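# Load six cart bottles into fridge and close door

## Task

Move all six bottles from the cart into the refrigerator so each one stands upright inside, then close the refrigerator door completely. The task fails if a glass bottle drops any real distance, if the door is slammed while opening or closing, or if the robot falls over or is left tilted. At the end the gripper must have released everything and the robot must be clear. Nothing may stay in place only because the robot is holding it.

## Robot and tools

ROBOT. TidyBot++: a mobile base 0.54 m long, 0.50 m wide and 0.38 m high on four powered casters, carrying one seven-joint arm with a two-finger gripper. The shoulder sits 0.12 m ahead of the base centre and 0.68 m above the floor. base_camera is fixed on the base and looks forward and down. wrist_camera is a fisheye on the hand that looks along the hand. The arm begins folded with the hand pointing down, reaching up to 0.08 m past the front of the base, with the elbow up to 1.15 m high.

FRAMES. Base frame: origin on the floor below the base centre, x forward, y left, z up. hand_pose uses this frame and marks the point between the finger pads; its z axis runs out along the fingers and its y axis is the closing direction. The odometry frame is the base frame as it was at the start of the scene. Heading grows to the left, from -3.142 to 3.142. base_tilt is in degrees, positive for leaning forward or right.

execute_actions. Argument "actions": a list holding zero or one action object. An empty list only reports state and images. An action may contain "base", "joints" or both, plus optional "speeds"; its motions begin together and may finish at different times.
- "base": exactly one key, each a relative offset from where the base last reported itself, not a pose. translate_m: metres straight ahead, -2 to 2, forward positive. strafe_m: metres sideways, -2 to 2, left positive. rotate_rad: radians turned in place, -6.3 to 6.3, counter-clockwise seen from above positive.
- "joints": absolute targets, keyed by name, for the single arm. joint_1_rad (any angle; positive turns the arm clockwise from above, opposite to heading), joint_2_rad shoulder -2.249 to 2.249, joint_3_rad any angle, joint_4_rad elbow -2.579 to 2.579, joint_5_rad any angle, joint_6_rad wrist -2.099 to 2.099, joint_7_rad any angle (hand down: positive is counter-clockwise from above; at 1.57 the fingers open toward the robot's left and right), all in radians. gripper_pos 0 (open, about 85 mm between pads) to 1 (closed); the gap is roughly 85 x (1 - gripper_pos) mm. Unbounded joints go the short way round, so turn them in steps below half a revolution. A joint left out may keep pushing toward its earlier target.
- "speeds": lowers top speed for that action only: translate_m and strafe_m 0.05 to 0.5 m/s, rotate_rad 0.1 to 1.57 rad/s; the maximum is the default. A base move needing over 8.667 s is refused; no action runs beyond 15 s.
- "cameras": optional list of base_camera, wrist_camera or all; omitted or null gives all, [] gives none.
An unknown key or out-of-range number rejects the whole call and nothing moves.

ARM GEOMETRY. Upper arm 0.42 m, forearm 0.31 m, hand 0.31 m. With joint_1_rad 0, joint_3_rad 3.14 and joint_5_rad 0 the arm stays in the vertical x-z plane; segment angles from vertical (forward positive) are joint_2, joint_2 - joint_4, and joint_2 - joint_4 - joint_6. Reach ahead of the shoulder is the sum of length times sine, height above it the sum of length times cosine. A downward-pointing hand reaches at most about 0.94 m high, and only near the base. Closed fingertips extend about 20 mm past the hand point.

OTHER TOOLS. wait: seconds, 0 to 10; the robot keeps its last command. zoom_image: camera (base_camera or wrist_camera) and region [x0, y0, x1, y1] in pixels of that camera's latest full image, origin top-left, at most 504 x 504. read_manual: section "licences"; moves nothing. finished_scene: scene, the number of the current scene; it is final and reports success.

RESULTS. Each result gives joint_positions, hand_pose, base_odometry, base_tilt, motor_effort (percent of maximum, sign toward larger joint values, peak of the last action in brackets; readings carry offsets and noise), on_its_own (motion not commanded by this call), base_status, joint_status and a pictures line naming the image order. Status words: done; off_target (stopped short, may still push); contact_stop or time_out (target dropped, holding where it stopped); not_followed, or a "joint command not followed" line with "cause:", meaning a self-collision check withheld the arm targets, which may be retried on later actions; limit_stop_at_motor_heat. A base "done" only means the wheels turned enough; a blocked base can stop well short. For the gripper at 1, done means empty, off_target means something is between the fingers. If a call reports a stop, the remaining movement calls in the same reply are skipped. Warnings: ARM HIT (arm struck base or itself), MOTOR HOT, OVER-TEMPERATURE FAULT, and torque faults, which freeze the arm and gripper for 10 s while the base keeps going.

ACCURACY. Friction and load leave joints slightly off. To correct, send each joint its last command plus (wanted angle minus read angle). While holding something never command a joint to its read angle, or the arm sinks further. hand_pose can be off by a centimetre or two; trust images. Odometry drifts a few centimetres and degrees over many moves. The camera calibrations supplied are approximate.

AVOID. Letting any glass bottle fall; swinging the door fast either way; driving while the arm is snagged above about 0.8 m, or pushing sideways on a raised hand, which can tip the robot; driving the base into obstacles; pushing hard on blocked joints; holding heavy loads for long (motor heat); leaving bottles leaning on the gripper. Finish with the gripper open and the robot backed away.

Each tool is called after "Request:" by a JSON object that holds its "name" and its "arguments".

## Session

Request:
{"name": "execute_actions", "arguments": {"actions": [{"joints":{"joint_6_rad":0.3,"gripper_pos":0}}]}}

Scene clock: 1.50 s.
base_odometry: x=+0.000 y=+0.000 heading=+0.000 (m, m, rad; odometry frame)
base_tilt: forward=+0.4 right=-0.4 (deg)
base_status: not commanded
joint_positions: joint_1_rad=+0.000 joint_2_rad=-0.369 joint_3_rad=+3.103 joint_4_rad=-2.554 joint_5_rad=+0.020 joint_6_rad=+0.296 joint_7_rad=+1.582 gripper_pos=+0.000
joint_status: all done
motor_effort: joint_1_rad=+1(0) joint_2_rad=-6(7) joint_3_rad=+1(1) joint_4_rad=+18(19) joint_5_rad=-1(1) joint_6_rad=+8(7) joint_7_rad=+0(0) (%)
hand_pose: x=+0.5189 y=+0.0192 z=+0.7954 quat_wxyz=(+0.002, +0.810, +0.033, +0.586) (m; base frame)
pictures: base_camera, wrist_camera
camera_calibration (this result's frames):
wrist_camera: T_world_to_cam=[[0.023866, -0.995645, 0.0901177, -0.0703558], [-0.301087, -0.0931165, -0.94904, 0.967694], [0.953298, -0.00448341, -0.301998, -0.121136], [0, 0, 0, 1]] pos_world=[0.408517, 0.0195158, 0.888137]
Images, in order (width x height): base_camera 644x364, wrist_camera 644x476.

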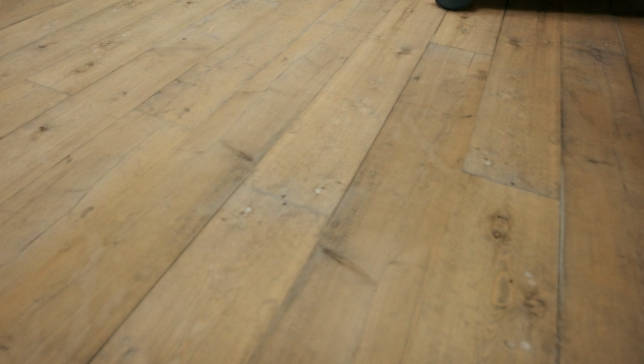

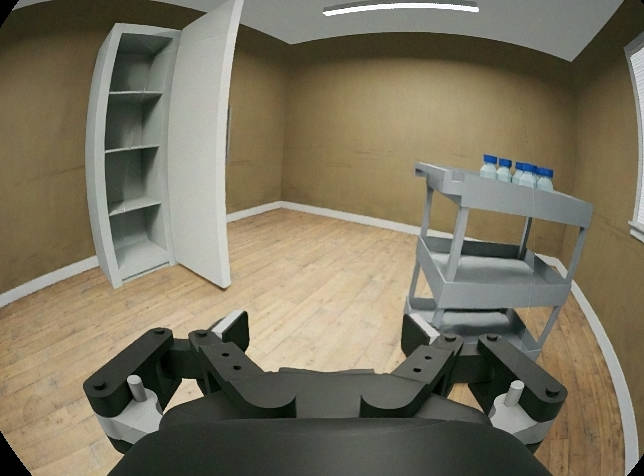

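Request:
{"name": "execute_actions", "arguments": {"actions": [{"base":{"rotate_rad":1.15},"joints":{"joint_6_rad":-0.8}}], "cameras": []}}

Request:
{"name": "execute_actions", "arguments": {"actions": [{"base":{"translate_m":0.76}}], "cameras": []}}

Request:
{"name": "execute_actions", "arguments": {"actions": [{"base":{"strafe_m":-0.95}}]}}

Request:
{"name": "execute_actions", "arguments": {"actions": [{"joints":{"joint_1_rad":0,"joint_2_rad":-0.22,"joint_3_rad":3.14,"joint_4_rad":-2.01,"joint_5_rad":0,"joint_6_rad":0.1,"joint_7_rad":1.57}}], "cameras": ["wrist_camera"]}}

Scene clock: 7.73 s.
base_odometry: x=+0.000 y=+0.000 heading=+1.150 (m, m, rad; odometry frame)
base_tilt: forward=+0.4 right=-0.4 (deg)
base_status: done
joint_positions: joint_1_rad=+0.000 joint_2_rad=-0.369 joint_3_rad=+3.103 joint_4_rad=-2.554 joint_5_rad=+0.020 joint_6_rad=-0.794 joint_7_rad=+1.582 gripper_pos=+0.000
joint_status: all done
motor_effort: joint_1_rad=+0(0) joint_2_rad=-2(7) joint_3_rad=+1(2) joint_4_rad=+15(19) joint_5_rad=+0(1) joint_6_rad=+2(8) joint_7_rad=+0(0) (%)
hand_pose: x=+0.2743 y=+0.0011 z=+0.5859 quat_wxyz=(+0.014, +0.996, +0.030, +0.081) (m; base frame)
pictures: none
No camera images: the call's "cameras" was empty. Leave "cameras" out to get every camera's image.

Scene clock: 10.60 s.
base_odometry: x=+0.310 y=+0.694 heading=+1.150 (m, m, rad; odometry frame)
base_tilt: forward=+0.4 right=-0.4 (deg)
base_status: done
joint_positions: joint_1_rad=+0.000 joint_2_rad=-0.369 joint_3_rad=+3.103 joint_4_rad=-2.554 joint_5_rad=+0.020 joint_6_rad=-0.794 joint_7_rad=+1.582 gripper_pos=+0.000
joint_status: not commanded
motor_effort: joint_1_rad=+0(0) joint_2_rad=-2(4) joint_3_rad=+1(1) joint_4_rad=+14(16) joint_5_rad=+0(0) joint_6_rad=+2(2) joint_7_rad=+0(0) (%)
hand_pose: x=+0.2743 y=+0.0011 z=+0.5860 quat_wxyz=(+0.014, +0.996, +0.030, +0.082) (m; base frame)
pictures: none
No camera images: the call's "cameras" was empty. Leave "cameras" out to get every camera's image.

Scene clock: 13.87 s.
base_odometry: x=+1.178 y=+0.306 heading=+1.150 (m, m, rad; odometry frame)
base_tilt: forward=+0.3 right=-0.4 (deg)
base_status: done
joint_positions: joint_1_rad=+0.000 joint_2_rad=-0.369 joint_3_rad=+3.103 joint_4_rad=-2.554 joint_5_rad=+0.020 joint_6_rad=-0.794 joint_7_rad=+1.582 gripper_pos=+0.000
joint_status: not commanded
motor_effort: joint_1_rad=+0(1) joint_2_rad=-2(3) joint_3_rad=+1(3) joint_4_rad=+15(15) joint_5_rad=+0(0) joint_6_rad=+2(2) joint_7_rad=+0(0) (%)
hand_pose: x=+0.2743 y=+0.0011 z=+0.5860 quat_wxyz=(+0.014, +0.996, +0.030, +0.082) (m; base frame)
pictures: base_camera, wrist_camera
camera_calibration (this result's frames):
wrist_camera: T_world_to_cam=[[0.0893236, -0.992867, 0.0789746, -0.0750658], [-0.980528, -0.101582, -0.168067, 0.422347], [0.17489, -0.0624245, -0.982607, 0.661087], [0, 0, 0, 1]] pos_world=[0.305211, 0.00964044, 0.726499]
Images, in order (width x height): base_camera 644x364, wrist_camera 644x476.

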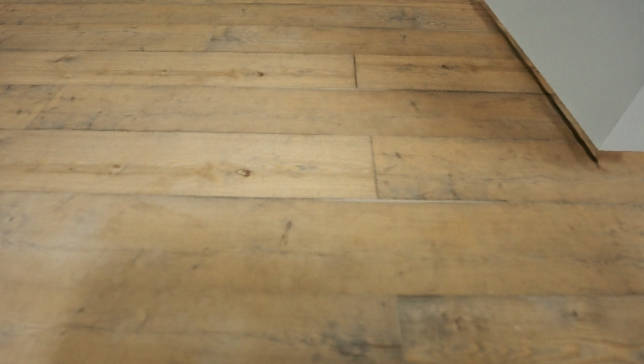

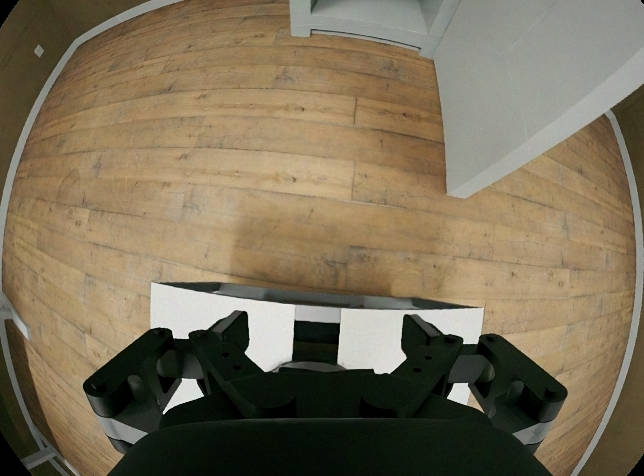

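Scene clock: 15.63 s.
base_odometry: x=+1.178 y=+0.306 heading=+1.150 (m, m, rad; odometry frame)
base_tilt: forward=+0.3 right=-0.4 (deg)
base_status: not commanded
joint_positions: joint_1_rad=+0.000 joint_2_rad=-0.239 joint_3_rad=+3.126 joint_4_rad=-2.019 joint_5_rad=+0.020 joint_6_rad=+0.080 joint_7_rad=+1.582 gripper_pos=+0.000
joint_status: all done
motor_effort: joint_1_rad=+0(0) joint_2_rad=-14(14) joint_3_rad=+1(1) joint_4_rad=+22(22) joint_5_rad=+0(0) joint_6_rad=+8(8) joint_7_rad=+1(0) (%)
hand_pose: x=+0.6352 y=+0.0108 z=+0.9851 quat_wxyz=(+0.006, +0.751, +0.019, +0.660) (m; base frame)
pictures: wrist_camera
camera_calibration (this result's frames):
wrist_camera: T_world_to_cam=[[-0.0150212, -0.996862, 0.0777244, -0.0615948], [-0.119445, -0.0753875, -0.989975, 1.10667], [0.992727, -0.0241545, -0.117938, -0.380874], [0, 0, 0, 1]] pos_world=[0.509364, 0.0128276, 1.05544]
Images, in order (width x height): wrist_camera 644x476.

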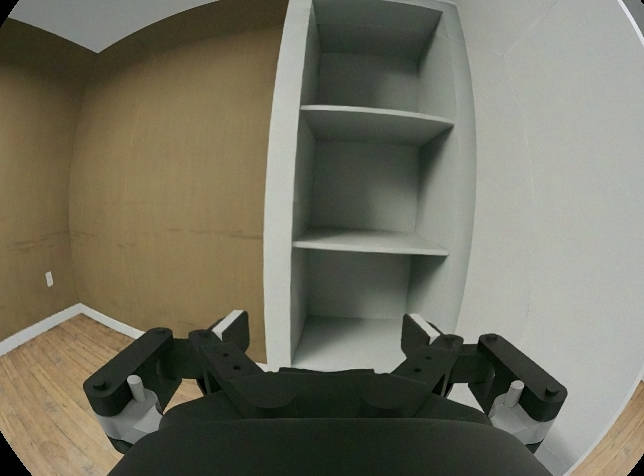

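Request:
{"name": "execute_actions", "arguments": {"actions": [{"base":{"strafe_m":-0.05},"joints":{"joint_3_rad":3.155,"joint_5_rad":-0.03,"joint_6_rad":0.0}}], "cameras": []}}

Request:
{"name": "execute_actions", "arguments": {"actions": [{"base":{"rotate_rad":3.6}}]}}

Scene clock: 19.20 s.
base_odometry: x=+1.223 y=+0.286 heading=+1.150 (m, m, rad; odometry frame)
base_tilt: forward=+0.4 right=-0.4 (deg)
base_status: done
joint_positions: joint_1_rad=+0.000 joint_2_rad=-0.236 joint_3_rad=+3.149 joint_4_rad=-2.019 joint_5_rad=-0.004 joint_6_rad=+0.020 joint_7_rad=+1.582 gripper_pos=+0.000
joint_status: all done
motor_effort: joint_1_rad=+0(2) joint_2_rad=-14(15) joint_3_rad=+1(3) joint_4_rad=+22(22) joint_5_rad=-1(2) joint_6_rad=+8(7) joint_7_rad=+0(0) (%)
hand_pose: x=+0.6335 y=-0.0032 z=+0.9654 quat_wxyz=(+0.004, +0.772, -0.001, +0.636) (m; base frame)
pictures: none
No camera images: the call's "cameras" was empty. Leave "cameras" out to get every camera's image.

Scene clock: 22.77 s.
base_odometry: x=+1.224 y=+0.286 heading=-1.533 (m, m, rad; odometry frame)
base_tilt: forward=+0.4 right=-0.4 (deg)
base_status: done
joint_positions: joint_1_rad=+0.000 joint_2_rad=-0.227 joint_3_rad=+3.152 joint_4_rad=-2.019 joint_5_rad=-0.004 joint_6_rad=+0.020 joint_7_rad=+1.582 gripper_pos=+0.000
joint_status: not commanded
motor_effort: joint_1_rad=+1(2) joint_2_rad=-15(17) joint_3_rad=+1(3) joint_4_rad=+22(23) joint_5_rad=-1(1) joint_6_rad=+8(8) joint_7_rad=+0(0) (%)
hand_pose: x=+0.6362 y=-0.0048 z=+0.9605 quat_wxyz=(+0.005, +0.775, -0.002, +0.632) (m; base frame)
pictures: base_camera, wrist_camera
camera_calibration (this result's frames):
wrist_camera: T_world_to_cam=[[-0.0416889, -0.99787, 0.0501756, -0.0317765], [-0.192722, -0.041245, -0.980386, 1.11882], [0.980367, -0.0505411, -0.190592, -0.307603], [0, 0, 0, 1]] pos_world=[0.515861, -0.00110968, 1.03984]
Images, in order (width x height): base_camera 644x364, wrist_camera 644x476.

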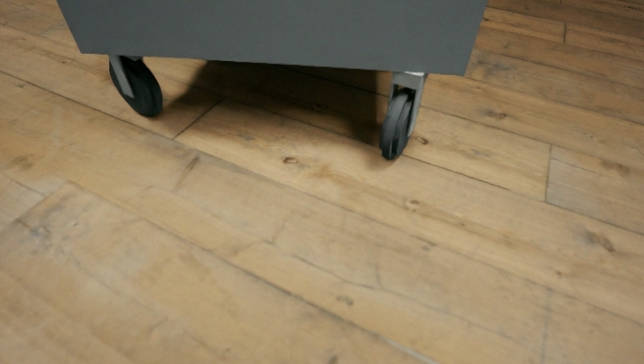

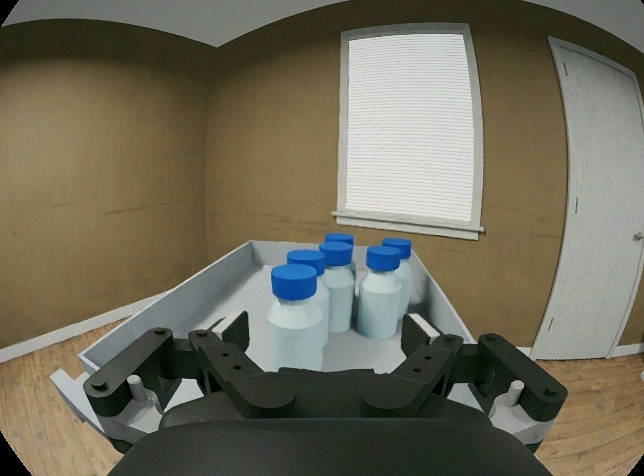

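Request:
{"name": "execute_actions", "arguments": {"actions": [{"base":{"rotate_rad":0.04},"joints":{"joint_2_rad":0,"joint_4_rad":-2.26,"joint_6_rad":0.72,"gripper_pos":0.1}}], "cameras": ["wrist_camera"]}}

Scene clock: 27.37 s.
base_odometry: x=+1.224 y=+0.286 heading=-1.493 (m, m, rad; odometry frame)
base_tilt: forward=+0.4 right=-0.4 (deg)
base_status: done
joint_positions: joint_1_rad=+0.000 joint_2_rad=-0.005 joint_3_rad=+3.151 joint_4_rad=-2.251 joint_5_rad=-0.004 joint_6_rad=+0.697 joint_7_rad=+1.582 gripper_pos=+0.100
joint_status: all done
motor_effort: joint_1_rad=+0(2) joint_2_rad=-20(21) joint_3_rad=+1(3) joint_4_rad=+19(22) joint_5_rad=+0(1) joint_6_rad=+8(9) joint_7_rad=+1(0) (%)
hand_pose: x=+0.6737 y=-0.0048 z=+0.9130 quat_wxyz=(+0.007, +0.699, -0.002, +0.715) (m; base frame)
pictures: wrist_camera
camera_calibration (this result's frames):
wrist_camera: T_world_to_cam=[[-0.0541641, -0.99751, 0.0451643, -0.0148505], [0.0293435, -0.0468013, -0.998473, 0.946347], [0.998101, -0.0527561, 0.0318054, -0.568445], [0, 0, 0, 1]] pos_world=[0.538791, -0.000512205, 0.963653]
Images, in order (width x height): wrist_camera 644x476.

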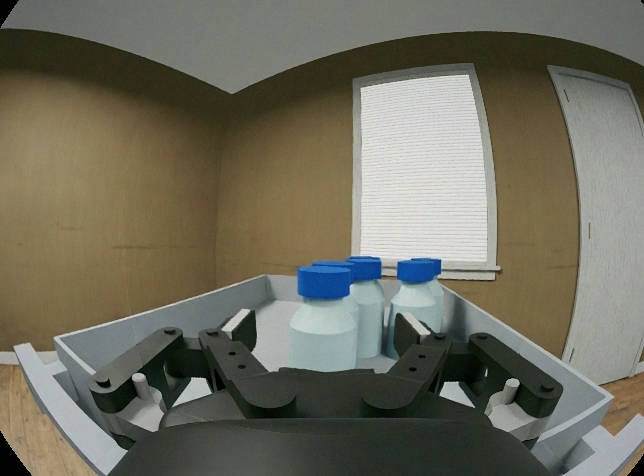

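Request:
{"name": "execute_actions", "arguments": {"actions": [{"base":{"translate_m":0.146},"speeds":{"translate_m":0.12},"joints":{"joint_2_rad":0.015}}], "cameras": ["wrist_camera"]}}

Request:
{"name": "execute_actions", "arguments": {"actions": [{"joints":{"gripper_pos":1}}], "cameras": ["wrist_camera"]}}

Scene clock: 30.67 s.
base_odometry: x=+1.235 y=+0.140 heading=-1.492 (m, m, rad; odometry frame)
base_tilt: forward=+0.4 right=-0.4 (deg)
base_status: done
joint_positions: joint_1_rad=+0.000 joint_2_rad=+0.005 joint_3_rad=+3.151 joint_4_rad=-2.251 joint_5_rad=-0.004 joint_6_rad=+0.697 joint_7_rad=+1.582 gripper_pos=+0.100
joint_status: all done
motor_effort: joint_1_rad=+0(1) joint_2_rad=-20(23) joint_3_rad=+1(1) joint_4_rad=+19(20) joint_5_rad=-1(0) joint_6_rad=+8(9) joint_7_rad=+0(1) (%)
hand_pose: x=+0.6759 y=-0.0048 z=+0.9074 quat_wxyz=(+0.007, +0.703, -0.002, +0.711) (m; base frame)
pictures: wrist_camera
camera_calibration (this result's frames):
wrist_camera: T_world_to_cam=[[-0.05372, -0.99751, 0.0456935, -0.0152602], [0.0194796, -0.0467978, -0.998714, 0.947597], [0.998366, -0.0527609, 0.0219451, -0.561704], [0, 0, 0, 1]] pos_world=[0.541508, -0.000512807, 0.959402]
Images, in order (width x height): wrist_camera 644x476.

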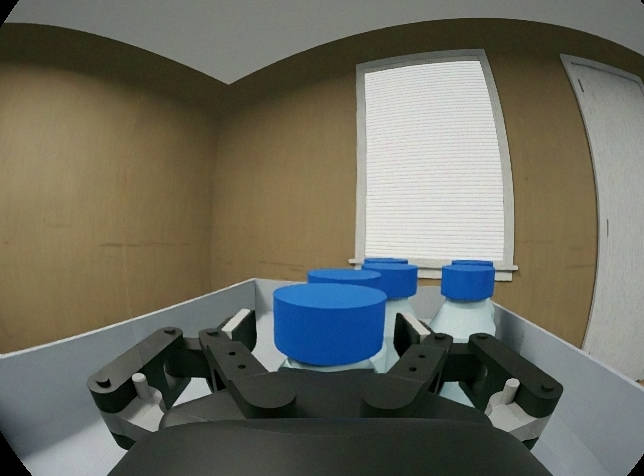

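Scene clock: 31.70 s.
base_odometry: x=+1.235 y=+0.140 heading=-1.492 (m, m, rad; odometry frame)
base_tilt: forward=+0.4 right=-0.4 (deg)
base_status: not commanded
joint_positions: joint_1_rad=+0.000 joint_2_rad=+0.005 joint_3_rad=+3.151 joint_4_rad=-2.251 joint_5_rad=-0.004 joint_6_rad=+0.697 joint_7_rad=+1.582 gripper_pos=+0.432
joint_status: gripper_pos off_target (ended at +0.432, target +1.000)
motor_effort: joint_1_rad=+0(0) joint_2_rad=-19(20) joint_3_rad=+1(0) joint_4_rad=+18(19) joint_5_rad=-1(0) joint_6_rad=+8(8) joint_7_rad=+0(1) (%)
hand_pose: x=+0.6759 y=-0.0048 z=+0.9074 quat_wxyz=(+0.007, +0.703, -0.002, +0.711) (m; base frame)
pictures: wrist_camera
camera_calibration (this result's frames):
wrist_camera: T_world_to_cam=[[-0.0538799, -0.99751, 0.0455007, -0.0150277], [0.0195983, -0.0466145, -0.998721, 0.947559], [0.998355, -0.0529192, 0.0220611, -0.561806], [0, 0, 0, 1]] pos_world=[0.541501, -0.00055062, 0.959425]
Images, in order (width x height): wrist_camera 644x476.

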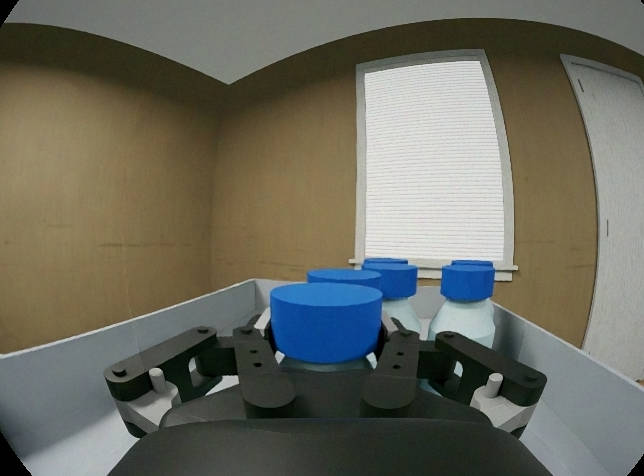

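Request:
{"name": "execute_actions", "arguments": {"actions": [{"joints":{"joint_2_rad":-0.22,"joint_4_rad":-1.68,"joint_6_rad":-0.06}}], "cameras": []}}

Request:
{"name": "execute_actions", "arguments": {"actions": [{"base":{"translate_m":-0.146}}], "cameras": []}}

Request:
{"name": "execute_actions", "arguments": {"actions": [{"base":{"rotate_rad":-3.64},"speeds":{"rotate_rad":1.3}}]}}

Request:
{"name": "execute_actions", "arguments": {"actions": [{"base":{"translate_m":0.4},"joints":{"joint_1_rad":0.3}}]}}

Scene clock: 35.93 s.
base_odometry: x=+1.235 y=+0.141 heading=-1.492 (m, m, rad; odometry frame)
base_tilt: forward=+0.4 right=-0.4 (deg)
base_status: not commanded
joint_positions: joint_1_rad=+0.000 joint_2_rad=-0.198 joint_3_rad=+3.151 joint_4_rad=-1.707 joint_5_rad=-0.004 joint_6_rad=-0.052 joint_7_rad=+1.582 gripper_pos=+0.432
joint_status: all done
motor_effort: joint_1_rad=+0(2) joint_2_rad=-18(26) joint_3_rad=+1(3) joint_4_rad=+26(26) joint_5_rad=-1(1) joint_6_rad=+10(12) joint_7_rad=+0(1) (%)
hand_pose: x=+0.6613 y=-0.0045 z=+1.1172 quat_wxyz=(+0.005, +0.703, -0.002, +0.711) (m; base frame)
pictures: none
No camera images: the call's "cameras" was empty. Leave "cameras" out to get every camera's image.

Scene clock: 37.37 s.
base_odometry: x=+1.224 y=+0.286 heading=-1.492 (m, m, rad; odometry frame)
base_tilt: forward=+0.3 right=-0.4 (deg)
base_status: done
joint_positions: joint_1_rad=+0.000 joint_2_rad=-0.208 joint_3_rad=+3.151 joint_4_rad=-1.707 joint_5_rad=-0.004 joint_6_rad=-0.054 joint_7_rad=+1.582 gripper_pos=+0.432
joint_status: not commanded
motor_effort: joint_1_rad=+0(1) joint_2_rad=-19(24) joint_3_rad=+1(1) joint_4_rad=+26(27) joint_5_rad=+0(1) joint_6_rad=+10(11) joint_7_rad=+0(0) (%)
hand_pose: x=+0.6572 y=-0.0045 z=+1.1217 quat_wxyz=(+0.005, +0.701, -0.002, +0.713) (m; base frame)
pictures: none
No camera images: the call's "cameras" was empty. Leave "cameras" out to get every camera's image.

Scene clock: 41.33 s.
base_odometry: x=+1.224 y=+0.286 heading=+1.152 (m, m, rad; odometry frame)
base_tilt: forward=+0.3 right=-0.4 (deg)
base_status: done
joint_positions: joint_1_rad=+0.000 joint_2_rad=-0.207 joint_3_rad=+3.157 joint_4_rad=-1.707 joint_5_rad=-0.004 joint_6_rad=-0.054 joint_7_rad=+1.582 gripper_pos=+0.432
joint_status: not commanded
motor_effort: joint_1_rad=+0(2) joint_2_rad=-19(21) joint_3_rad=+0(4) joint_4_rad=+27(26) joint_5_rad=+0(1) joint_6_rad=+10(11) joint_7_rad=+0(0) (%)
hand_pose: x=+0.6573 y=-0.0084 z=+1.1216 quat_wxyz=(+0.007, +0.701, -0.004, +0.713) (m; base frame)
pictures: base_camera, wrist_camera
camera_calibration (this result's frames):
wrist_camera: T_world_to_cam=[[-0.0570987, -0.997525, 0.0410235, -0.0221736], [0.0250632, -0.0425098, -0.998782, 1.15814], [0.998054, -0.0560009, 0.0274284, -0.554042], [0, 0, 0, 1]] pos_world=[0.522671, -0.00391323, 1.17284]
Images, in order (width x height): base_camera 644x364, wrist_camera 644x476.

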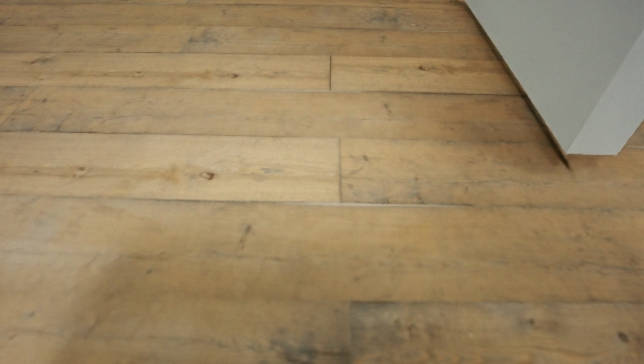

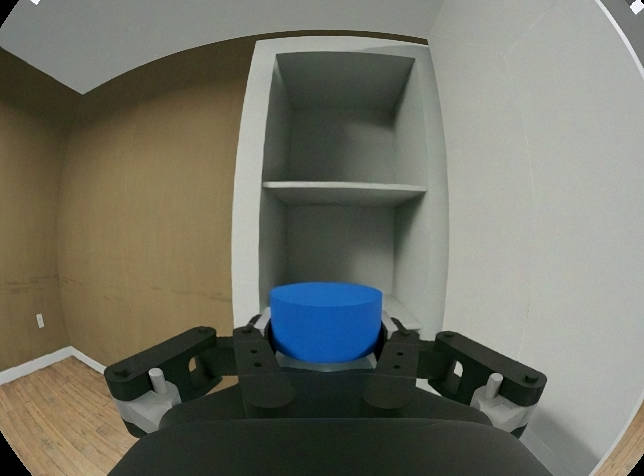

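Scene clock: 43.50 s.
base_odometry: x=+1.387 y=+0.652 heading=+1.151 (m, m, rad; odometry frame)
base_tilt: forward=+0.4 right=-0.4 (deg)
base_status: done
joint_positions: joint_1_rad=+0.282 joint_2_rad=-0.198 joint_3_rad=+3.158 joint_4_rad=-1.706 joint_5_rad=-0.004 joint_6_rad=-0.055 joint_7_rad=+1.582 gripper_pos=+0.432
joint_status: all done
motor_effort: joint_1_rad=+0(1) joint_2_rad=-20(23) joint_3_rad=+1(1) joint_4_rad=+26(26) joint_5_rad=-1(1) joint_6_rad=+11(11) joint_7_rad=+1(0) (%)
hand_pose: x=+0.6375 y=-0.1594 z=+1.1163 quat_wxyz=(+0.107, +0.697, -0.103, +0.702) (m; base frame)
pictures: base_camera, wrist_camera
camera_calibration (this result's frames):
wrist_camera: T_world_to_cam=[[-0.332775, -0.942094, 0.0414641, 0.0103002], [0.00239523, -0.0448144, -0.998992, 1.16127], [0.943003, -0.33234, 0.0171696, -0.540075], [0, 0, 0, 1]] pos_world=[0.509939, -0.117743, 1.16895]
Images, in order (width x height): base_camera 644x364, wrist_camera 644x476.

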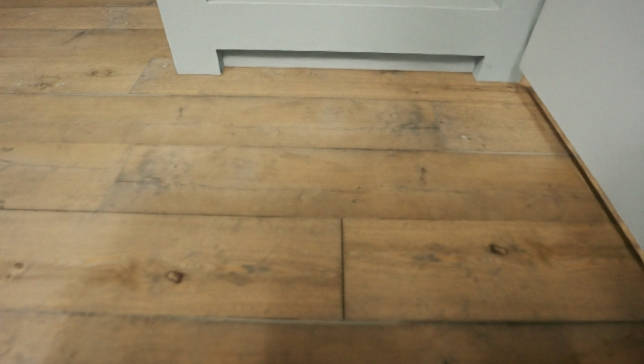

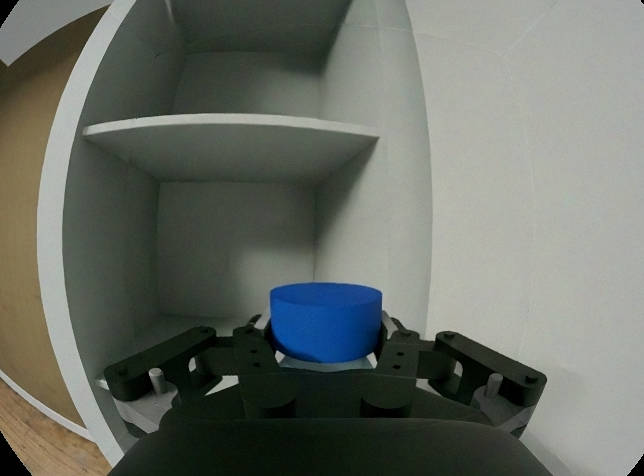

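Request:
{"name": "execute_actions", "arguments": {"actions": [{"base":{"translate_m":0.47},"speeds":{"translate_m":0.3}}]}}

Request:
{"name": "execute_actions", "arguments": {"actions": [{"joints":{"joint_4_rad":-1.80,"joint_6_rad":0.07}}], "cameras": []}}

Request:
{"name": "execute_actions", "arguments": {"actions": [{"joints":{"joint_4_rad":-1.86,"joint_6_rad":0.12}}], "cameras": []}}

Scene clock: 49.07 s.
base_odometry: x=+1.579 y=+1.081 heading=+1.151 (m, m, rad; odometry frame)
base_tilt: forward=+0.4 right=-0.4 (deg)
base_status: done
joint_positions: joint_1_rad=+0.282 joint_2_rad=-0.200 joint_3_rad=+3.158 joint_4_rad=-1.706 joint_5_rad=-0.004 joint_6_rad=-0.055 joint_7_rad=+1.582 gripper_pos=+0.432
joint_status: not commanded
motor_effort: joint_1_rad=+1(1) joint_2_rad=-20(23) joint_3_rad=+1(0) joint_4_rad=+25(26) joint_5_rad=+0(1) joint_6_rad=+11(11) joint_7_rad=+0(0) (%)
hand_pose: x=+0.6365 y=-0.1592 z=+1.1174 quat_wxyz=(+0.107, +0.696, -0.103, +0.702) (m; base frame)
pictures: base_camera, wrist_camera
camera_calibration (this result's frames):
wrist_camera: T_world_to_cam=[[-0.332948, -0.942038, 0.0413487, 0.0103864], [0.00421032, -0.0453354, -0.998963, 1.16114], [0.942936, -0.332429, 0.0190606, -0.541166], [0, 0, 0, 1]] pos_world=[0.508854, -0.117474, 1.16982]
Images, in order (width x height): base_camera 644x364, wrist_camera 644x476.

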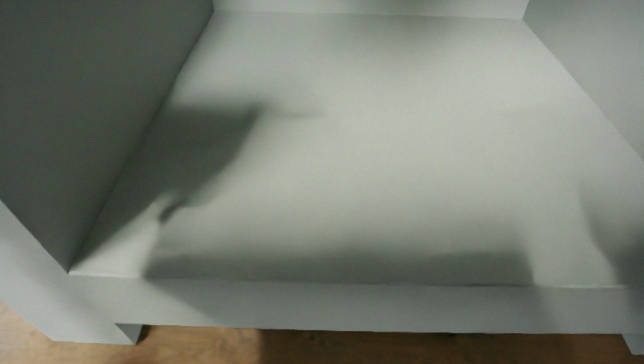

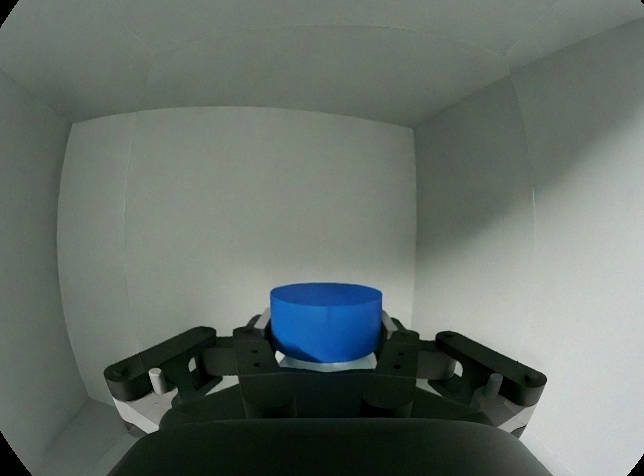

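Scene clock: 50.03 s.
base_odometry: x=+1.579 y=+1.081 heading=+1.151 (m, m, rad; odometry frame)
base_tilt: forward=+0.4 right=-0.4 (deg)
base_status: not commanded
joint_positions: joint_1_rad=+0.282 joint_2_rad=-0.200 joint_3_rad=+3.158 joint_4_rad=-1.813 joint_5_rad=-0.004 joint_6_rad=+0.025 joint_7_rad=+1.582 gripper_pos=+0.432
joint_status: all done
motor_effort: joint_1_rad=+0(0) joint_2_rad=-19(20) joint_3_rad=+1(1) joint_4_rad=+25(26) joint_5_rad=+0(1) joint_6_rad=+11(11) joint_7_rad=+1(0) (%)
hand_pose: x=+0.6368 y=-0.1593 z=+1.0757 quat_wxyz=(+0.105, +0.705, -0.105, +0.693) (m; base frame)
pictures: none
No camera images: the call's "cameras" was empty. Leave "cameras" out to get every camera's image.

Scene clock: 50.83 s.
base_odometry: x=+1.579 y=+1.081 heading=+1.151 (m, m, rad; odometry frame)
base_tilt: forward=+0.4 right=-0.4 (deg)
base_status: not commanded
joint_positions: joint_1_rad=+0.282 joint_2_rad=-0.200 joint_3_rad=+3.158 joint_4_rad=-1.870 joint_5_rad=-0.004 joint_6_rad=+0.075 joint_7_rad=+1.582 gripper_pos=+0.432
joint_status: all done
motor_effort: joint_1_rad=+0(0) joint_2_rad=-19(20) joint_3_rad=+1(1) joint_4_rad=+25(26) joint_5_rad=+0(0) joint_6_rad=+10(12) joint_7_rad=+0(0) (%)
hand_pose: x=+0.6356 y=-0.1589 z=+1.0558 quat_wxyz=(+0.105, +0.708, -0.105, +0.691) (m; base frame)
pictures: none
No camera images: the call's "cameras" was empty. Leave "cameras" out to get every camera's image.

Request:
{"name": "execute_actions", "arguments": {"actions": [{"joints":{"joint_1_rad":0.35}}], "cameras": []}}

Request:
{"name": "execute_actions", "arguments": {"actions": [{"joints":{"joint_4_rad":-1.91,"joint_6_rad":0.17}}], "cameras": []}}

Request:
{"name": "execute_actions", "arguments": {"actions": [{"joints":{"joint_4_rad":-1.95,"joint_6_rad":0.2}}], "cameras": []}}

Scene clock: 53.47 s.
base_odometry: x=+1.579 y=+1.081 heading=+1.151 (m, m, rad; odometry frame)
base_tilt: forward=+0.3 right=-0.4 (deg)
base_status: not commanded
joint_positions: joint_1_rad=+0.335 joint_2_rad=-0.200 joint_3_rad=+3.159 joint_4_rad=-1.870 joint_5_rad=-0.004 joint_6_rad=+0.075 joint_7_rad=+1.582 gripper_pos=+0.432
joint_status: all done
motor_effort: joint_1_rad=+0(1) joint_2_rad=-19(19) joint_3_rad=+1(0) joint_4_rad=+26(25) joint_5_rad=+0(1) joint_6_rad=+11(11) joint_7_rad=+0(0) (%)
hand_pose: x=+0.6264 y=-0.1861 z=+1.0558 quat_wxyz=(+0.123, +0.705, -0.124, +0.688) (m; base frame)
pictures: none
No camera images: the call's "cameras" was empty. Leave "cameras" out to get every camera's image.

Scene clock: 54.20 s.
base_odometry: x=+1.579 y=+1.081 heading=+1.151 (m, m, rad; odometry frame)
base_tilt: forward=+0.4 right=-0.4 (deg)
base_status: not commanded
joint_positions: joint_1_rad=+0.335 joint_2_rad=-0.201 joint_3_rad=+3.159 joint_4_rad=-1.914 joint_5_rad=-0.004 joint_6_rad=+0.132 joint_7_rad=+1.582 gripper_pos=+0.432
joint_status: all done
motor_effort: joint_1_rad=+0(0) joint_2_rad=-19(20) joint_3_rad=+1(0) joint_4_rad=+26(26) joint_5_rad=-1(0) joint_6_rad=+11(11) joint_7_rad=+1(0) (%)
hand_pose: x=+0.6249 y=-0.1856 z=+1.0460 quat_wxyz=(+0.124, +0.700, -0.123, +0.692) (m; base frame)
pictures: none
No camera images: the call's "cameras" was empty. Leave "cameras" out to get every camera's image.

Scene clock: 54.90 s.
base_odometry: x=+1.579 y=+1.081 heading=+1.151 (m, m, rad; odometry frame)
base_tilt: forward=+0.3 right=-0.4 (deg)
base_status: not commanded
joint_positions: joint_1_rad=+0.335 joint_2_rad=-0.205 joint_3_rad=+3.159 joint_4_rad=-1.939 joint_5_rad=-0.004 joint_6_rad=+0.172 joint_7_rad=+1.582 gripper_pos=+0.432
joint_status: all done
motor_effort: joint_1_rad=+1(0) joint_2_rad=-16(19) joint_3_rad=+0(0) joint_4_rad=+23(25) joint_5_rad=+0(0) joint_6_rad=+8(10) joint_7_rad=+0(0) (%)
hand_pose: x=+0.6223 y=-0.1847 z=+1.0454 quat_wxyz=(+0.126, +0.693, -0.122, +0.699) (m; base frame)
pictures: none
No camera images: the call's "cameras" was empty. Leave "cameras" out to get every camera's image.

Request:
{"name": "execute_actions", "arguments": {"actions": [{"joints":{"gripper_pos":0.05}}], "cameras": []}}

Request:
{"name": "execute_actions", "arguments": {"actions": [{"base":{"translate_m":-0.05},"speeds":{"translate_m":0.05},"joints":{"joint_1_rad":0.3}}], "cameras": ["wrist_camera"]}}

Request:
{"name": "execute_actions", "arguments": {"actions": [{"base":{"translate_m":-0.82},"joints":{"joint_1_rad":0.0}}], "cameras": ["wrist_camera"]}}

Request:
{"name": "execute_actions", "arguments": {"actions": [{"base":{"rotate_rad":3.62}}], "cameras": []}}

Request:
{"name": "execute_actions", "arguments": {"actions": [{"base":{"translate_m":0.1},"speeds":{"translate_m":0.1},"joints":{"joint_2_rad":0.005,"joint_4_rad":-2.26,"joint_6_rad":0.72,"gripper_pos":0.1}}], "cameras": ["wrist_camera"]}}

Scene clock: 59.30 s.
base_odometry: x=+1.579 y=+1.081 heading=+1.151 (m, m, rad; odometry frame)
base_tilt: forward=+0.3 right=-0.4 (deg)
base_status: not commanded
joint_positions: joint_1_rad=+0.335 joint_2_rad=-0.205 joint_3_rad=+3.159 joint_4_rad=-1.939 joint_5_rad=-0.004 joint_6_rad=+0.173 joint_7_rad=+1.582 gripper_pos=+0.050
joint_status: all done
motor_effort: joint_1_rad=+0(0) joint_2_rad=-16(17) joint_3_rad=+1(1) joint_4_rad=+22(23) joint_5_rad=-1(1) joint_6_rad=+8(8) joint_7_rad=+0(1) (%)
hand_pose: x=+0.6223 y=-0.1847 z=+1.0456 quat_wxyz=(+0.126, +0.693, -0.122, +0.699) (m; base frame)
pictures: none
No camera images: the call's "cameras" was empty. Leave "cameras" out to get every camera's image.

Scene clock: 60.77 s.
base_odometry: x=+1.558 y=+1.035 heading=+1.151 (m, m, rad; odometry frame)
base_tilt: forward=+0.4 right=-0.4 (deg)
base_status: done
joint_positions: joint_1_rad=+0.312 joint_2_rad=-0.210 joint_3_rad=+3.158 joint_4_rad=-1.939 joint_5_rad=-0.004 joint_6_rad=+0.174 joint_7_rad=+1.582 gripper_pos=+0.050
joint_status: all done
motor_effort: joint_1_rad=+0(2) joint_2_rad=-16(20) joint_3_rad=+1(0) joint_4_rad=+22(22) joint_5_rad=+0(1) joint_6_rad=+8(9) joint_7_rad=+0(0) (%)
hand_pose: x=+0.6246 y=-0.1724 z=+1.0486 quat_wxyz=(+0.118, +0.692, -0.114, +0.703) (m; base frame)
pictures: wrist_camera
camera_calibration (this result's frames):
wrist_camera: T_world_to_cam=[[-0.362097, -0.931241, 0.0409459, 0.0173386], [0.00858328, -0.0472559, -0.998846, 1.08868], [0.932101, -0.361327, 0.0251043, -0.537581], [0, 0, 0, 1]] pos_world=[0.498014, -0.12665, 1.10021]
Images, in order (width x height): wrist_camera 644x476.

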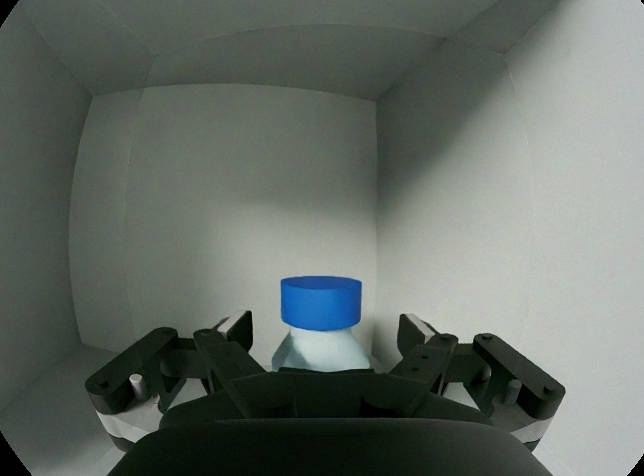

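Scene clock: 63.97 s.
base_odometry: x=+1.223 y=+0.286 heading=+1.150 (m, m, rad; odometry frame)
base_tilt: forward=+0.4 right=-0.4 (deg)
base_status: done
joint_positions: joint_1_rad=+0.018 joint_2_rad=-0.216 joint_3_rad=+3.157 joint_4_rad=-1.940 joint_5_rad=-0.004 joint_6_rad=+0.176 joint_7_rad=+1.582 gripper_pos=+0.050
joint_status: all done
motor_effort: joint_1_rad=+1(2) joint_2_rad=-15(19) joint_3_rad=+1(2) joint_4_rad=+22(23) joint_5_rad=+0(0) joint_6_rad=+8(9) joint_7_rad=+0(0) (%)
hand_pose: x=+0.6505 y=-0.0178 z=+1.0525 quat_wxyz=(+0.013, +0.699, -0.011, +0.715) (m; base frame)
pictures: wrist_camera
camera_calibration (this result's frames):
wrist_camera: T_world_to_cam=[[-0.0760593, -0.996272, 0.0407073, -0.0164759], [0.030369, -0.0431212, -0.998608, 1.08523], [0.996641, -0.0747172, 0.0335356, -0.551677], [0, 0, 0, 1]] pos_world=[0.515613, -0.0108379, 1.10289]
Images, in order (width x height): wrist_camera 644x476.

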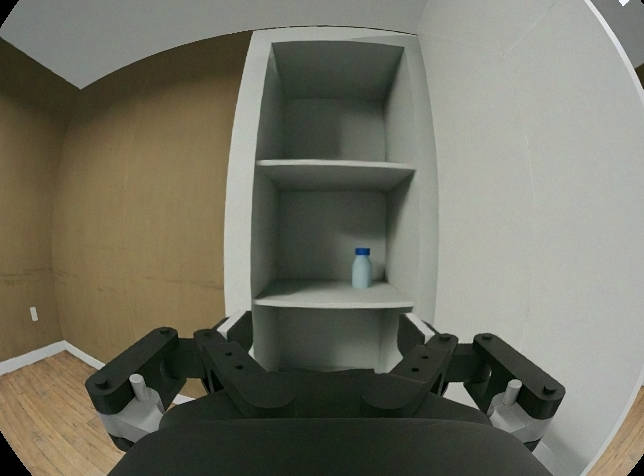

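Scene clock: 67.57 s.
base_odometry: x=+1.223 y=+0.286 heading=-1.513 (m, m, rad; odometry frame)
base_tilt: forward=+0.4 right=-0.4 (deg)
base_status: done
joint_positions: joint_1_rad=+0.013 joint_2_rad=-0.216 joint_3_rad=+3.156 joint_4_rad=-1.940 joint_5_rad=-0.004 joint_6_rad=+0.176 joint_7_rad=+1.582 gripper_pos=+0.050
joint_status: not commanded
motor_effort: joint_1_rad=+0(2) joint_2_rad=-15(18) joint_3_rad=+1(1) joint_4_rad=+23(22) joint_5_rad=-1(0) joint_6_rad=+8(8) joint_7_rad=+0(1) (%)
hand_pose: x=+0.6506 y=-0.0141 z=+1.0525 quat_wxyz=(+0.011, +0.699, -0.008, +0.715) (m; base frame)
pictures: none
No camera images: the call's "cameras" was empty. Leave "cameras" out to get every camera's image.

Scene clock: 69.13 s.
base_odometry: x=+1.229 y=+0.186 heading=-1.512 (m, m, rad; odometry frame)
base_tilt: forward=+0.4 right=-0.4 (deg)
base_status: done
joint_positions: joint_1_rad=+0.013 joint_2_rad=+0.002 joint_3_rad=+3.156 joint_4_rad=-2.251 joint_5_rad=-0.004 joint_6_rad=+0.695 joint_7_rad=+1.582 gripper_pos=+0.100
joint_status: all done
motor_effort: joint_1_rad=+1(1) joint_2_rad=-20(23) joint_3_rad=+1(2) joint_4_rad=+18(22) joint_5_rad=-1(0) joint_6_rad=+8(9) joint_7_rad=+1(0) (%)
hand_pose: x=+0.6751 y=-0.0145 z=+0.9078 quat_wxyz=(+0.013, +0.703, -0.008, +0.711) (m; base frame)
pictures: wrist_camera
camera_calibration (this result's frames):
wrist_camera: T_world_to_cam=[[-0.0711808, -0.996425, 0.0455059, -0.013034], [0.0182167, -0.0469126, -0.998733, 0.948419], [0.997297, -0.0702616, 0.0214908, -0.560608], [0, 0, 0, 1]] pos_world=[0.540888, -0.00788387, 0.959859]
Images, in order (width x height): wrist_camera 644x476.

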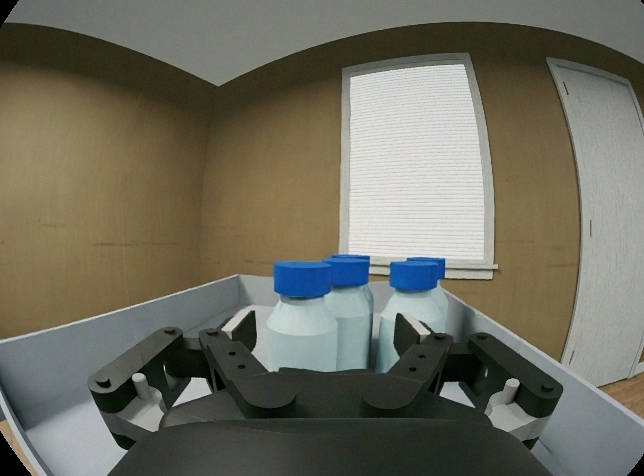

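Request:
{"name": "execute_actions", "arguments": {"actions": [{"base":{"translate_m":0.121},"speeds":{"translate_m":0.1},"joints":{"joint_1_rad":-0.03}}], "cameras": ["wrist_camera"]}}

Request:
{"name": "execute_actions", "arguments": {"actions": [{"joints":{"gripper_pos":1}}], "cameras": ["wrist_camera"]}}

Scene clock: 74.53 s.
base_odometry: x=+1.236 y=+0.065 heading=-1.512 (m, m, rad; odometry frame)
base_tilt: forward=+0.4 right=-0.4 (deg)
base_status: done
joint_positions: joint_1_rad=-0.014 joint_2_rad=+0.003 joint_3_rad=+3.156 joint_4_rad=-2.252 joint_5_rad=-0.004 joint_6_rad=+0.695 joint_7_rad=+1.582 gripper_pos=+0.100
joint_status: all done
motor_effort: joint_1_rad=+0(1) joint_2_rad=-20(23) joint_3_rad=+1(0) joint_4_rad=+19(19) joint_5_rad=+0(1) joint_6_rad=+8(8) joint_7_rad=+0(1) (%)
hand_pose: x=+0.6754 y=+0.0005 z=+0.9074 quat_wxyz=(+0.004, +0.703, +0.002, +0.711) (m; base frame)
pictures: wrist_camera
camera_calibration (this result's frames):
wrist_camera: T_world_to_cam=[[-0.0443772, -0.99798, 0.045465, -0.0161625], [0.0190084, -0.046345, -0.998745, 0.94824], [0.998834, -0.0434572, 0.0210266, -0.560449], [0, 0, 0, 1]] pos_world=[0.541053, 0.00346078, 0.959569]
Images, in order (width x height): wrist_camera 644x476.

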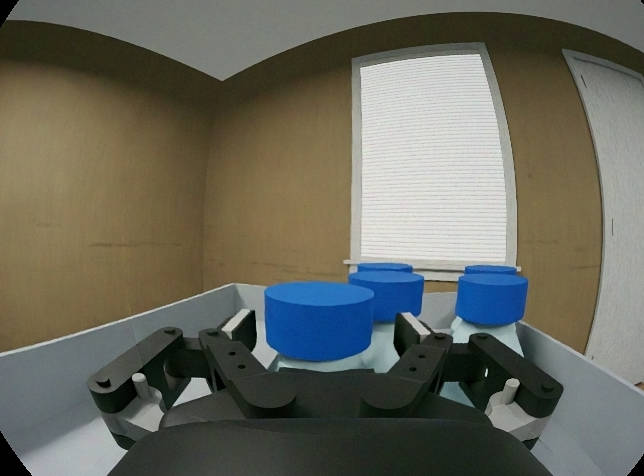

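Scene clock: 75.57 s.
base_odometry: x=+1.236 y=+0.065 heading=-1.512 (m, m, rad; odometry frame)
base_tilt: forward=+0.4 right=-0.4 (deg)
base_status: not commanded
joint_positions: joint_1_rad=-0.015 joint_2_rad=+0.003 joint_3_rad=+3.155 joint_4_rad=-2.252 joint_5_rad=-0.004 joint_6_rad=+0.696 joint_7_rad=+1.582 gripper_pos=+0.436
joint_status: gripper_pos off_target (ended at +0.436, target +1.000)
motor_effort: joint_1_rad=+0(2) joint_2_rad=-19(21) joint_3_rad=+1(3) joint_4_rad=+19(20) joint_5_rad=-1(1) joint_6_rad=+8(9) joint_7_rad=+0(1) (%)
hand_pose: x=+0.6754 y=+0.0014 z=+0.9076 quat_wxyz=(+0.003, +0.703, +0.002, +0.711) (m; base frame)
pictures: wrist_camera
camera_calibration (this result's frames):
wrist_camera: T_world_to_cam=[[-0.042778, -0.998051, 0.045438, -0.0163208], [0.0196905, -0.046313, -0.998733, 0.947991], [0.998891, -0.0418291, 0.0216333, -0.560993], [0, 0, 0, 1]] pos_world=[0.541006, 0.00414944, 0.959667]
Images, in order (width x height): wrist_camera 644x476.

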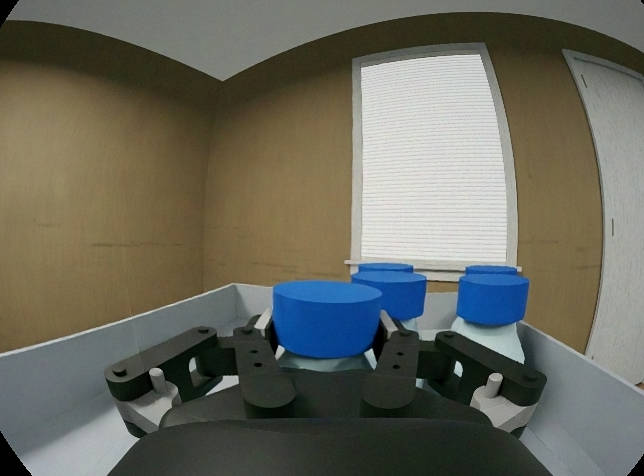

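Request:
{"name": "execute_actions", "arguments": {"actions": [{"joints":{"joint_1_rad":-0.06,"joint_2_rad":-0.22,"joint_4_rad":-1.70,"joint_6_rad":-0.04}}], "cameras": []}}

Request:
{"name": "execute_actions", "arguments": {"actions": [{"base":{"translate_m":-0.221}}], "cameras": []}}

Request:
{"name": "execute_actions", "arguments": {"actions": [{"base":{"rotate_rad":-3.62},"speeds":{"rotate_rad":1.3},"joints":{"joint_1_rad":-0.125}}]}}

Request:
{"name": "execute_actions", "arguments": {"actions": [{"base":{"translate_m":0.84},"speeds":{"translate_m":0.4}}]}}

Request:
{"name": "execute_actions", "arguments": {"actions": [{"joints":{"joint_4_rad":-1.85,"joint_6_rad":0.12}}], "cameras": []}}

Request:
{"name": "execute_actions", "arguments": {"actions": [{"joints":{"joint_4_rad":-1.94,"joint_6_rad":0.185}}], "cameras": []}}

Scene clock: 80.13 s.
base_odometry: x=+1.236 y=+0.066 heading=-1.512 (m, m, rad; odometry frame)
base_tilt: forward=+0.4 right=-0.4 (deg)
base_status: not commanded
joint_positions: joint_1_rad=-0.037 joint_2_rad=-0.194 joint_3_rad=+3.155 joint_4_rad=-1.733 joint_5_rad=-0.004 joint_6_rad=-0.038 joint_7_rad=+1.582 gripper_pos=+0.436
joint_status: all done
motor_effort: joint_1_rad=+0(2) joint_2_rad=-21(29) joint_3_rad=+1(3) joint_4_rad=+27(29) joint_5_rad=-1(2) joint_6_rad=+11(13) joint_7_rad=+0(1) (%)
hand_pose: x=+0.6635 y=+0.0130 z=+1.1026 quat_wxyz=(-0.007, +0.709, +0.010, +0.705) (m; base frame)
pictures: none
No camera images: the call's "cameras" was empty. Leave "cameras" out to get every camera's image.

Scene clock: 81.90 s.
base_odometry: x=+1.223 y=+0.286 heading=-1.511 (m, m, rad; odometry frame)
base_tilt: forward=+0.4 right=-0.4 (deg)
base_status: done
joint_positions: joint_1_rad=-0.040 joint_2_rad=-0.200 joint_3_rad=+3.155 joint_4_rad=-1.733 joint_5_rad=-0.004 joint_6_rad=-0.040 joint_7_rad=+1.582 gripper_pos=+0.436
joint_status: not commanded
motor_effort: joint_1_rad=+0(2) joint_2_rad=-21(25) joint_3_rad=+1(1) joint_4_rad=+28(28) joint_5_rad=+0(1) joint_6_rad=+12(12) joint_7_rad=+1(0) (%)
hand_pose: x=+0.6608 y=+0.0145 z=+1.1053 quat_wxyz=(-0.008, +0.708, +0.011, +0.706) (m; base frame)
pictures: none
No camera images: the call's "cameras" was empty. Leave "cameras" out to get every camera's image.

Scene clock: 85.80 s.
base_odometry: x=+1.223 y=+0.286 heading=+1.153 (m, m, rad; odometry frame)
base_tilt: forward=+0.4 right=-0.4 (deg)
base_status: done
joint_positions: joint_1_rad=-0.120 joint_2_rad=-0.200 joint_3_rad=+3.157 joint_4_rad=-1.733 joint_5_rad=-0.004 joint_6_rad=-0.040 joint_7_rad=+1.582 gripper_pos=+0.436
joint_status: all done
motor_effort: joint_1_rad=+0(4) joint_2_rad=-21(23) joint_3_rad=+1(5) joint_4_rad=+27(27) joint_5_rad=-1(1) joint_6_rad=+11(12) joint_7_rad=+0(0) (%)
hand_pose: x=+0.6581 y=+0.0565 z=+1.1052 quat_wxyz=(-0.036, +0.707, +0.038, +0.705) (m; base frame)
pictures: base_camera, wrist_camera
camera_calibration (this result's frames):
wrist_camera: T_world_to_cam=[[0.0634583, -0.997105, 0.041891, -0.0370354], [0.00959113, -0.0413643, -0.999098, 1.155], [0.997938, 0.0638028, 0.00693846, -0.534792], [0, 0, 0, 1]] pos_world=[0.524962, 0.0449689, 1.15922]
Images, in order (width x height): base_camera 644x364, wrist_camera 644x476.

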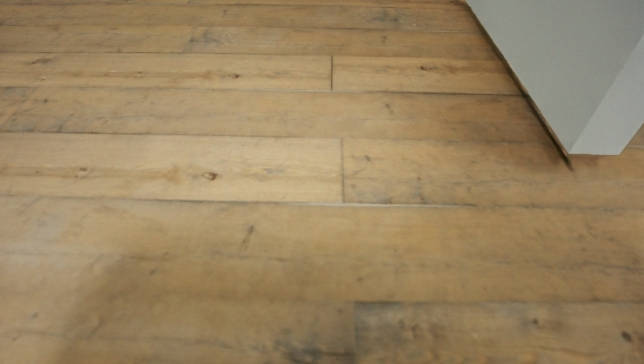

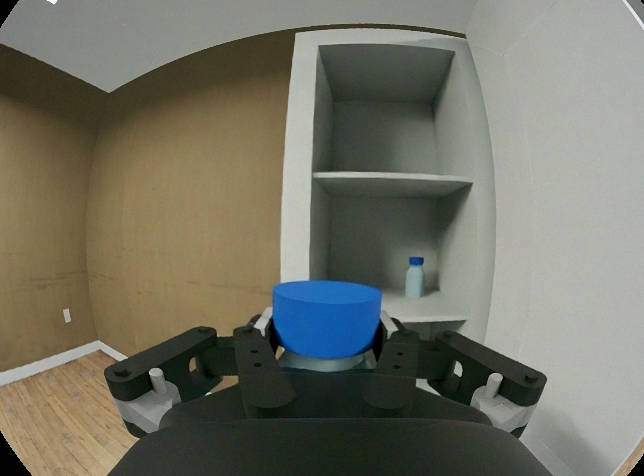

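Scene clock: 89.07 s.
base_odometry: x=+1.565 y=+1.054 heading=+1.152 (m, m, rad; odometry frame)
base_tilt: forward=+0.4 right=-0.4 (deg)
base_status: done
joint_positions: joint_1_rad=-0.120 joint_2_rad=-0.197 joint_3_rad=+3.157 joint_4_rad=-1.733 joint_5_rad=-0.004 joint_6_rad=-0.041 joint_7_rad=+1.582 gripper_pos=+0.436
joint_status: not commanded
motor_effort: joint_1_rad=+1(0) joint_2_rad=-20(24) joint_3_rad=+1(2) joint_4_rad=+27(29) joint_5_rad=-1(0) joint_6_rad=+11(12) joint_7_rad=+1(0) (%)
hand_pose: x=+0.6595 y=+0.0567 z=+1.1032 quat_wxyz=(-0.036, +0.708, +0.038, +0.704) (m; base frame)
pictures: base_camera, wrist_camera
camera_calibration (this result's frames):
wrist_camera: T_world_to_cam=[[0.0636344, -0.997085, 0.0421057, -0.0372289], [0.0055607, -0.0418363, -0.999109, 1.15572], [0.997958, 0.0638118, 0.00288227, -0.531668], [0, 0, 0, 1]] pos_world=[0.526525, 0.0451574, 1.15779]
Images, in order (width x height): base_camera 644x364, wrist_camera 644x476.

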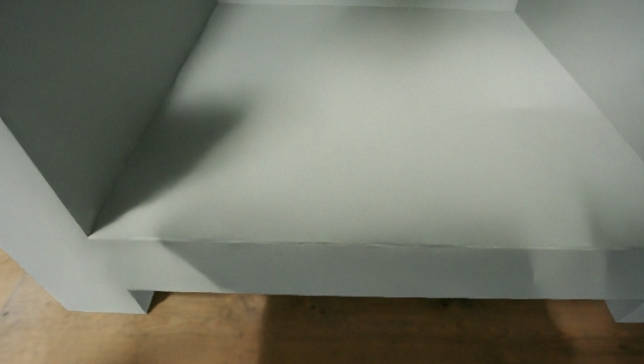

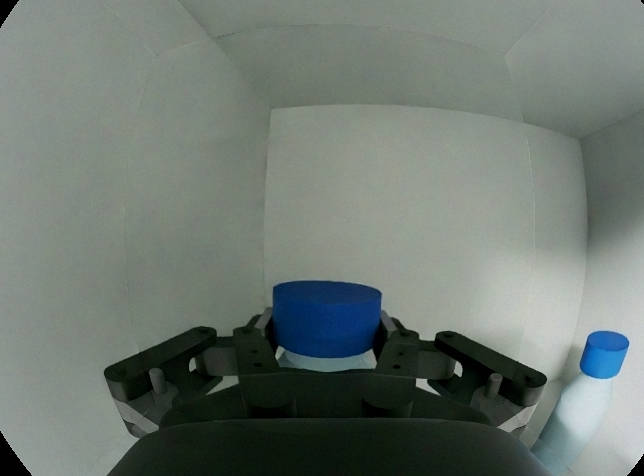

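Scene clock: 90.13 s.
base_odometry: x=+1.565 y=+1.054 heading=+1.152 (m, m, rad; odometry frame)
base_tilt: forward=+0.3 right=-0.4 (deg)
base_status: not commanded
joint_positions: joint_1_rad=-0.120 joint_2_rad=-0.197 joint_3_rad=+3.157 joint_4_rad=-1.870 joint_5_rad=-0.004 joint_6_rad=+0.069 joint_7_rad=+1.582 gripper_pos=+0.436
joint_status: all done
motor_effort: joint_1_rad=+0(1) joint_2_rad=-21(22) joint_3_rad=+1(1) joint_4_rad=+27(29) joint_5_rad=+0(1) joint_6_rad=+12(13) joint_7_rad=+0(0) (%)
hand_pose: x=+0.6578 y=+0.0565 z=+1.0519 quat_wxyz=(-0.035, +0.718, +0.039, +0.694) (m; base frame)
pictures: none
No camera images: the call's "cameras" was empty. Leave "cameras" out to get every camera's image.

Scene clock: 91.00 s.
base_odometry: x=+1.565 y=+1.054 heading=+1.152 (m, m, rad; odometry frame)
base_tilt: forward=+0.3 right=-0.4 (deg)
base_status: not commanded
joint_positions: joint_1_rad=-0.120 joint_2_rad=-0.204 joint_3_rad=+3.157 joint_4_rad=-1.929 joint_5_rad=-0.004 joint_6_rad=+0.156 joint_7_rad=+1.582 gripper_pos=+0.436
joint_status: all done
motor_effort: joint_1_rad=+1(1) joint_2_rad=-17(21) joint_3_rad=+1(1) joint_4_rad=+22(26) joint_5_rad=-1(1) joint_6_rad=+9(12) joint_7_rad=+0(0) (%)
hand_pose: x=+0.6531 y=+0.0559 z=+1.0458 quat_wxyz=(-0.036, +0.706, +0.038, +0.707) (m; base frame)
pictures: none
No camera images: the call's "cameras" was empty. Leave "cameras" out to get every camera's image.


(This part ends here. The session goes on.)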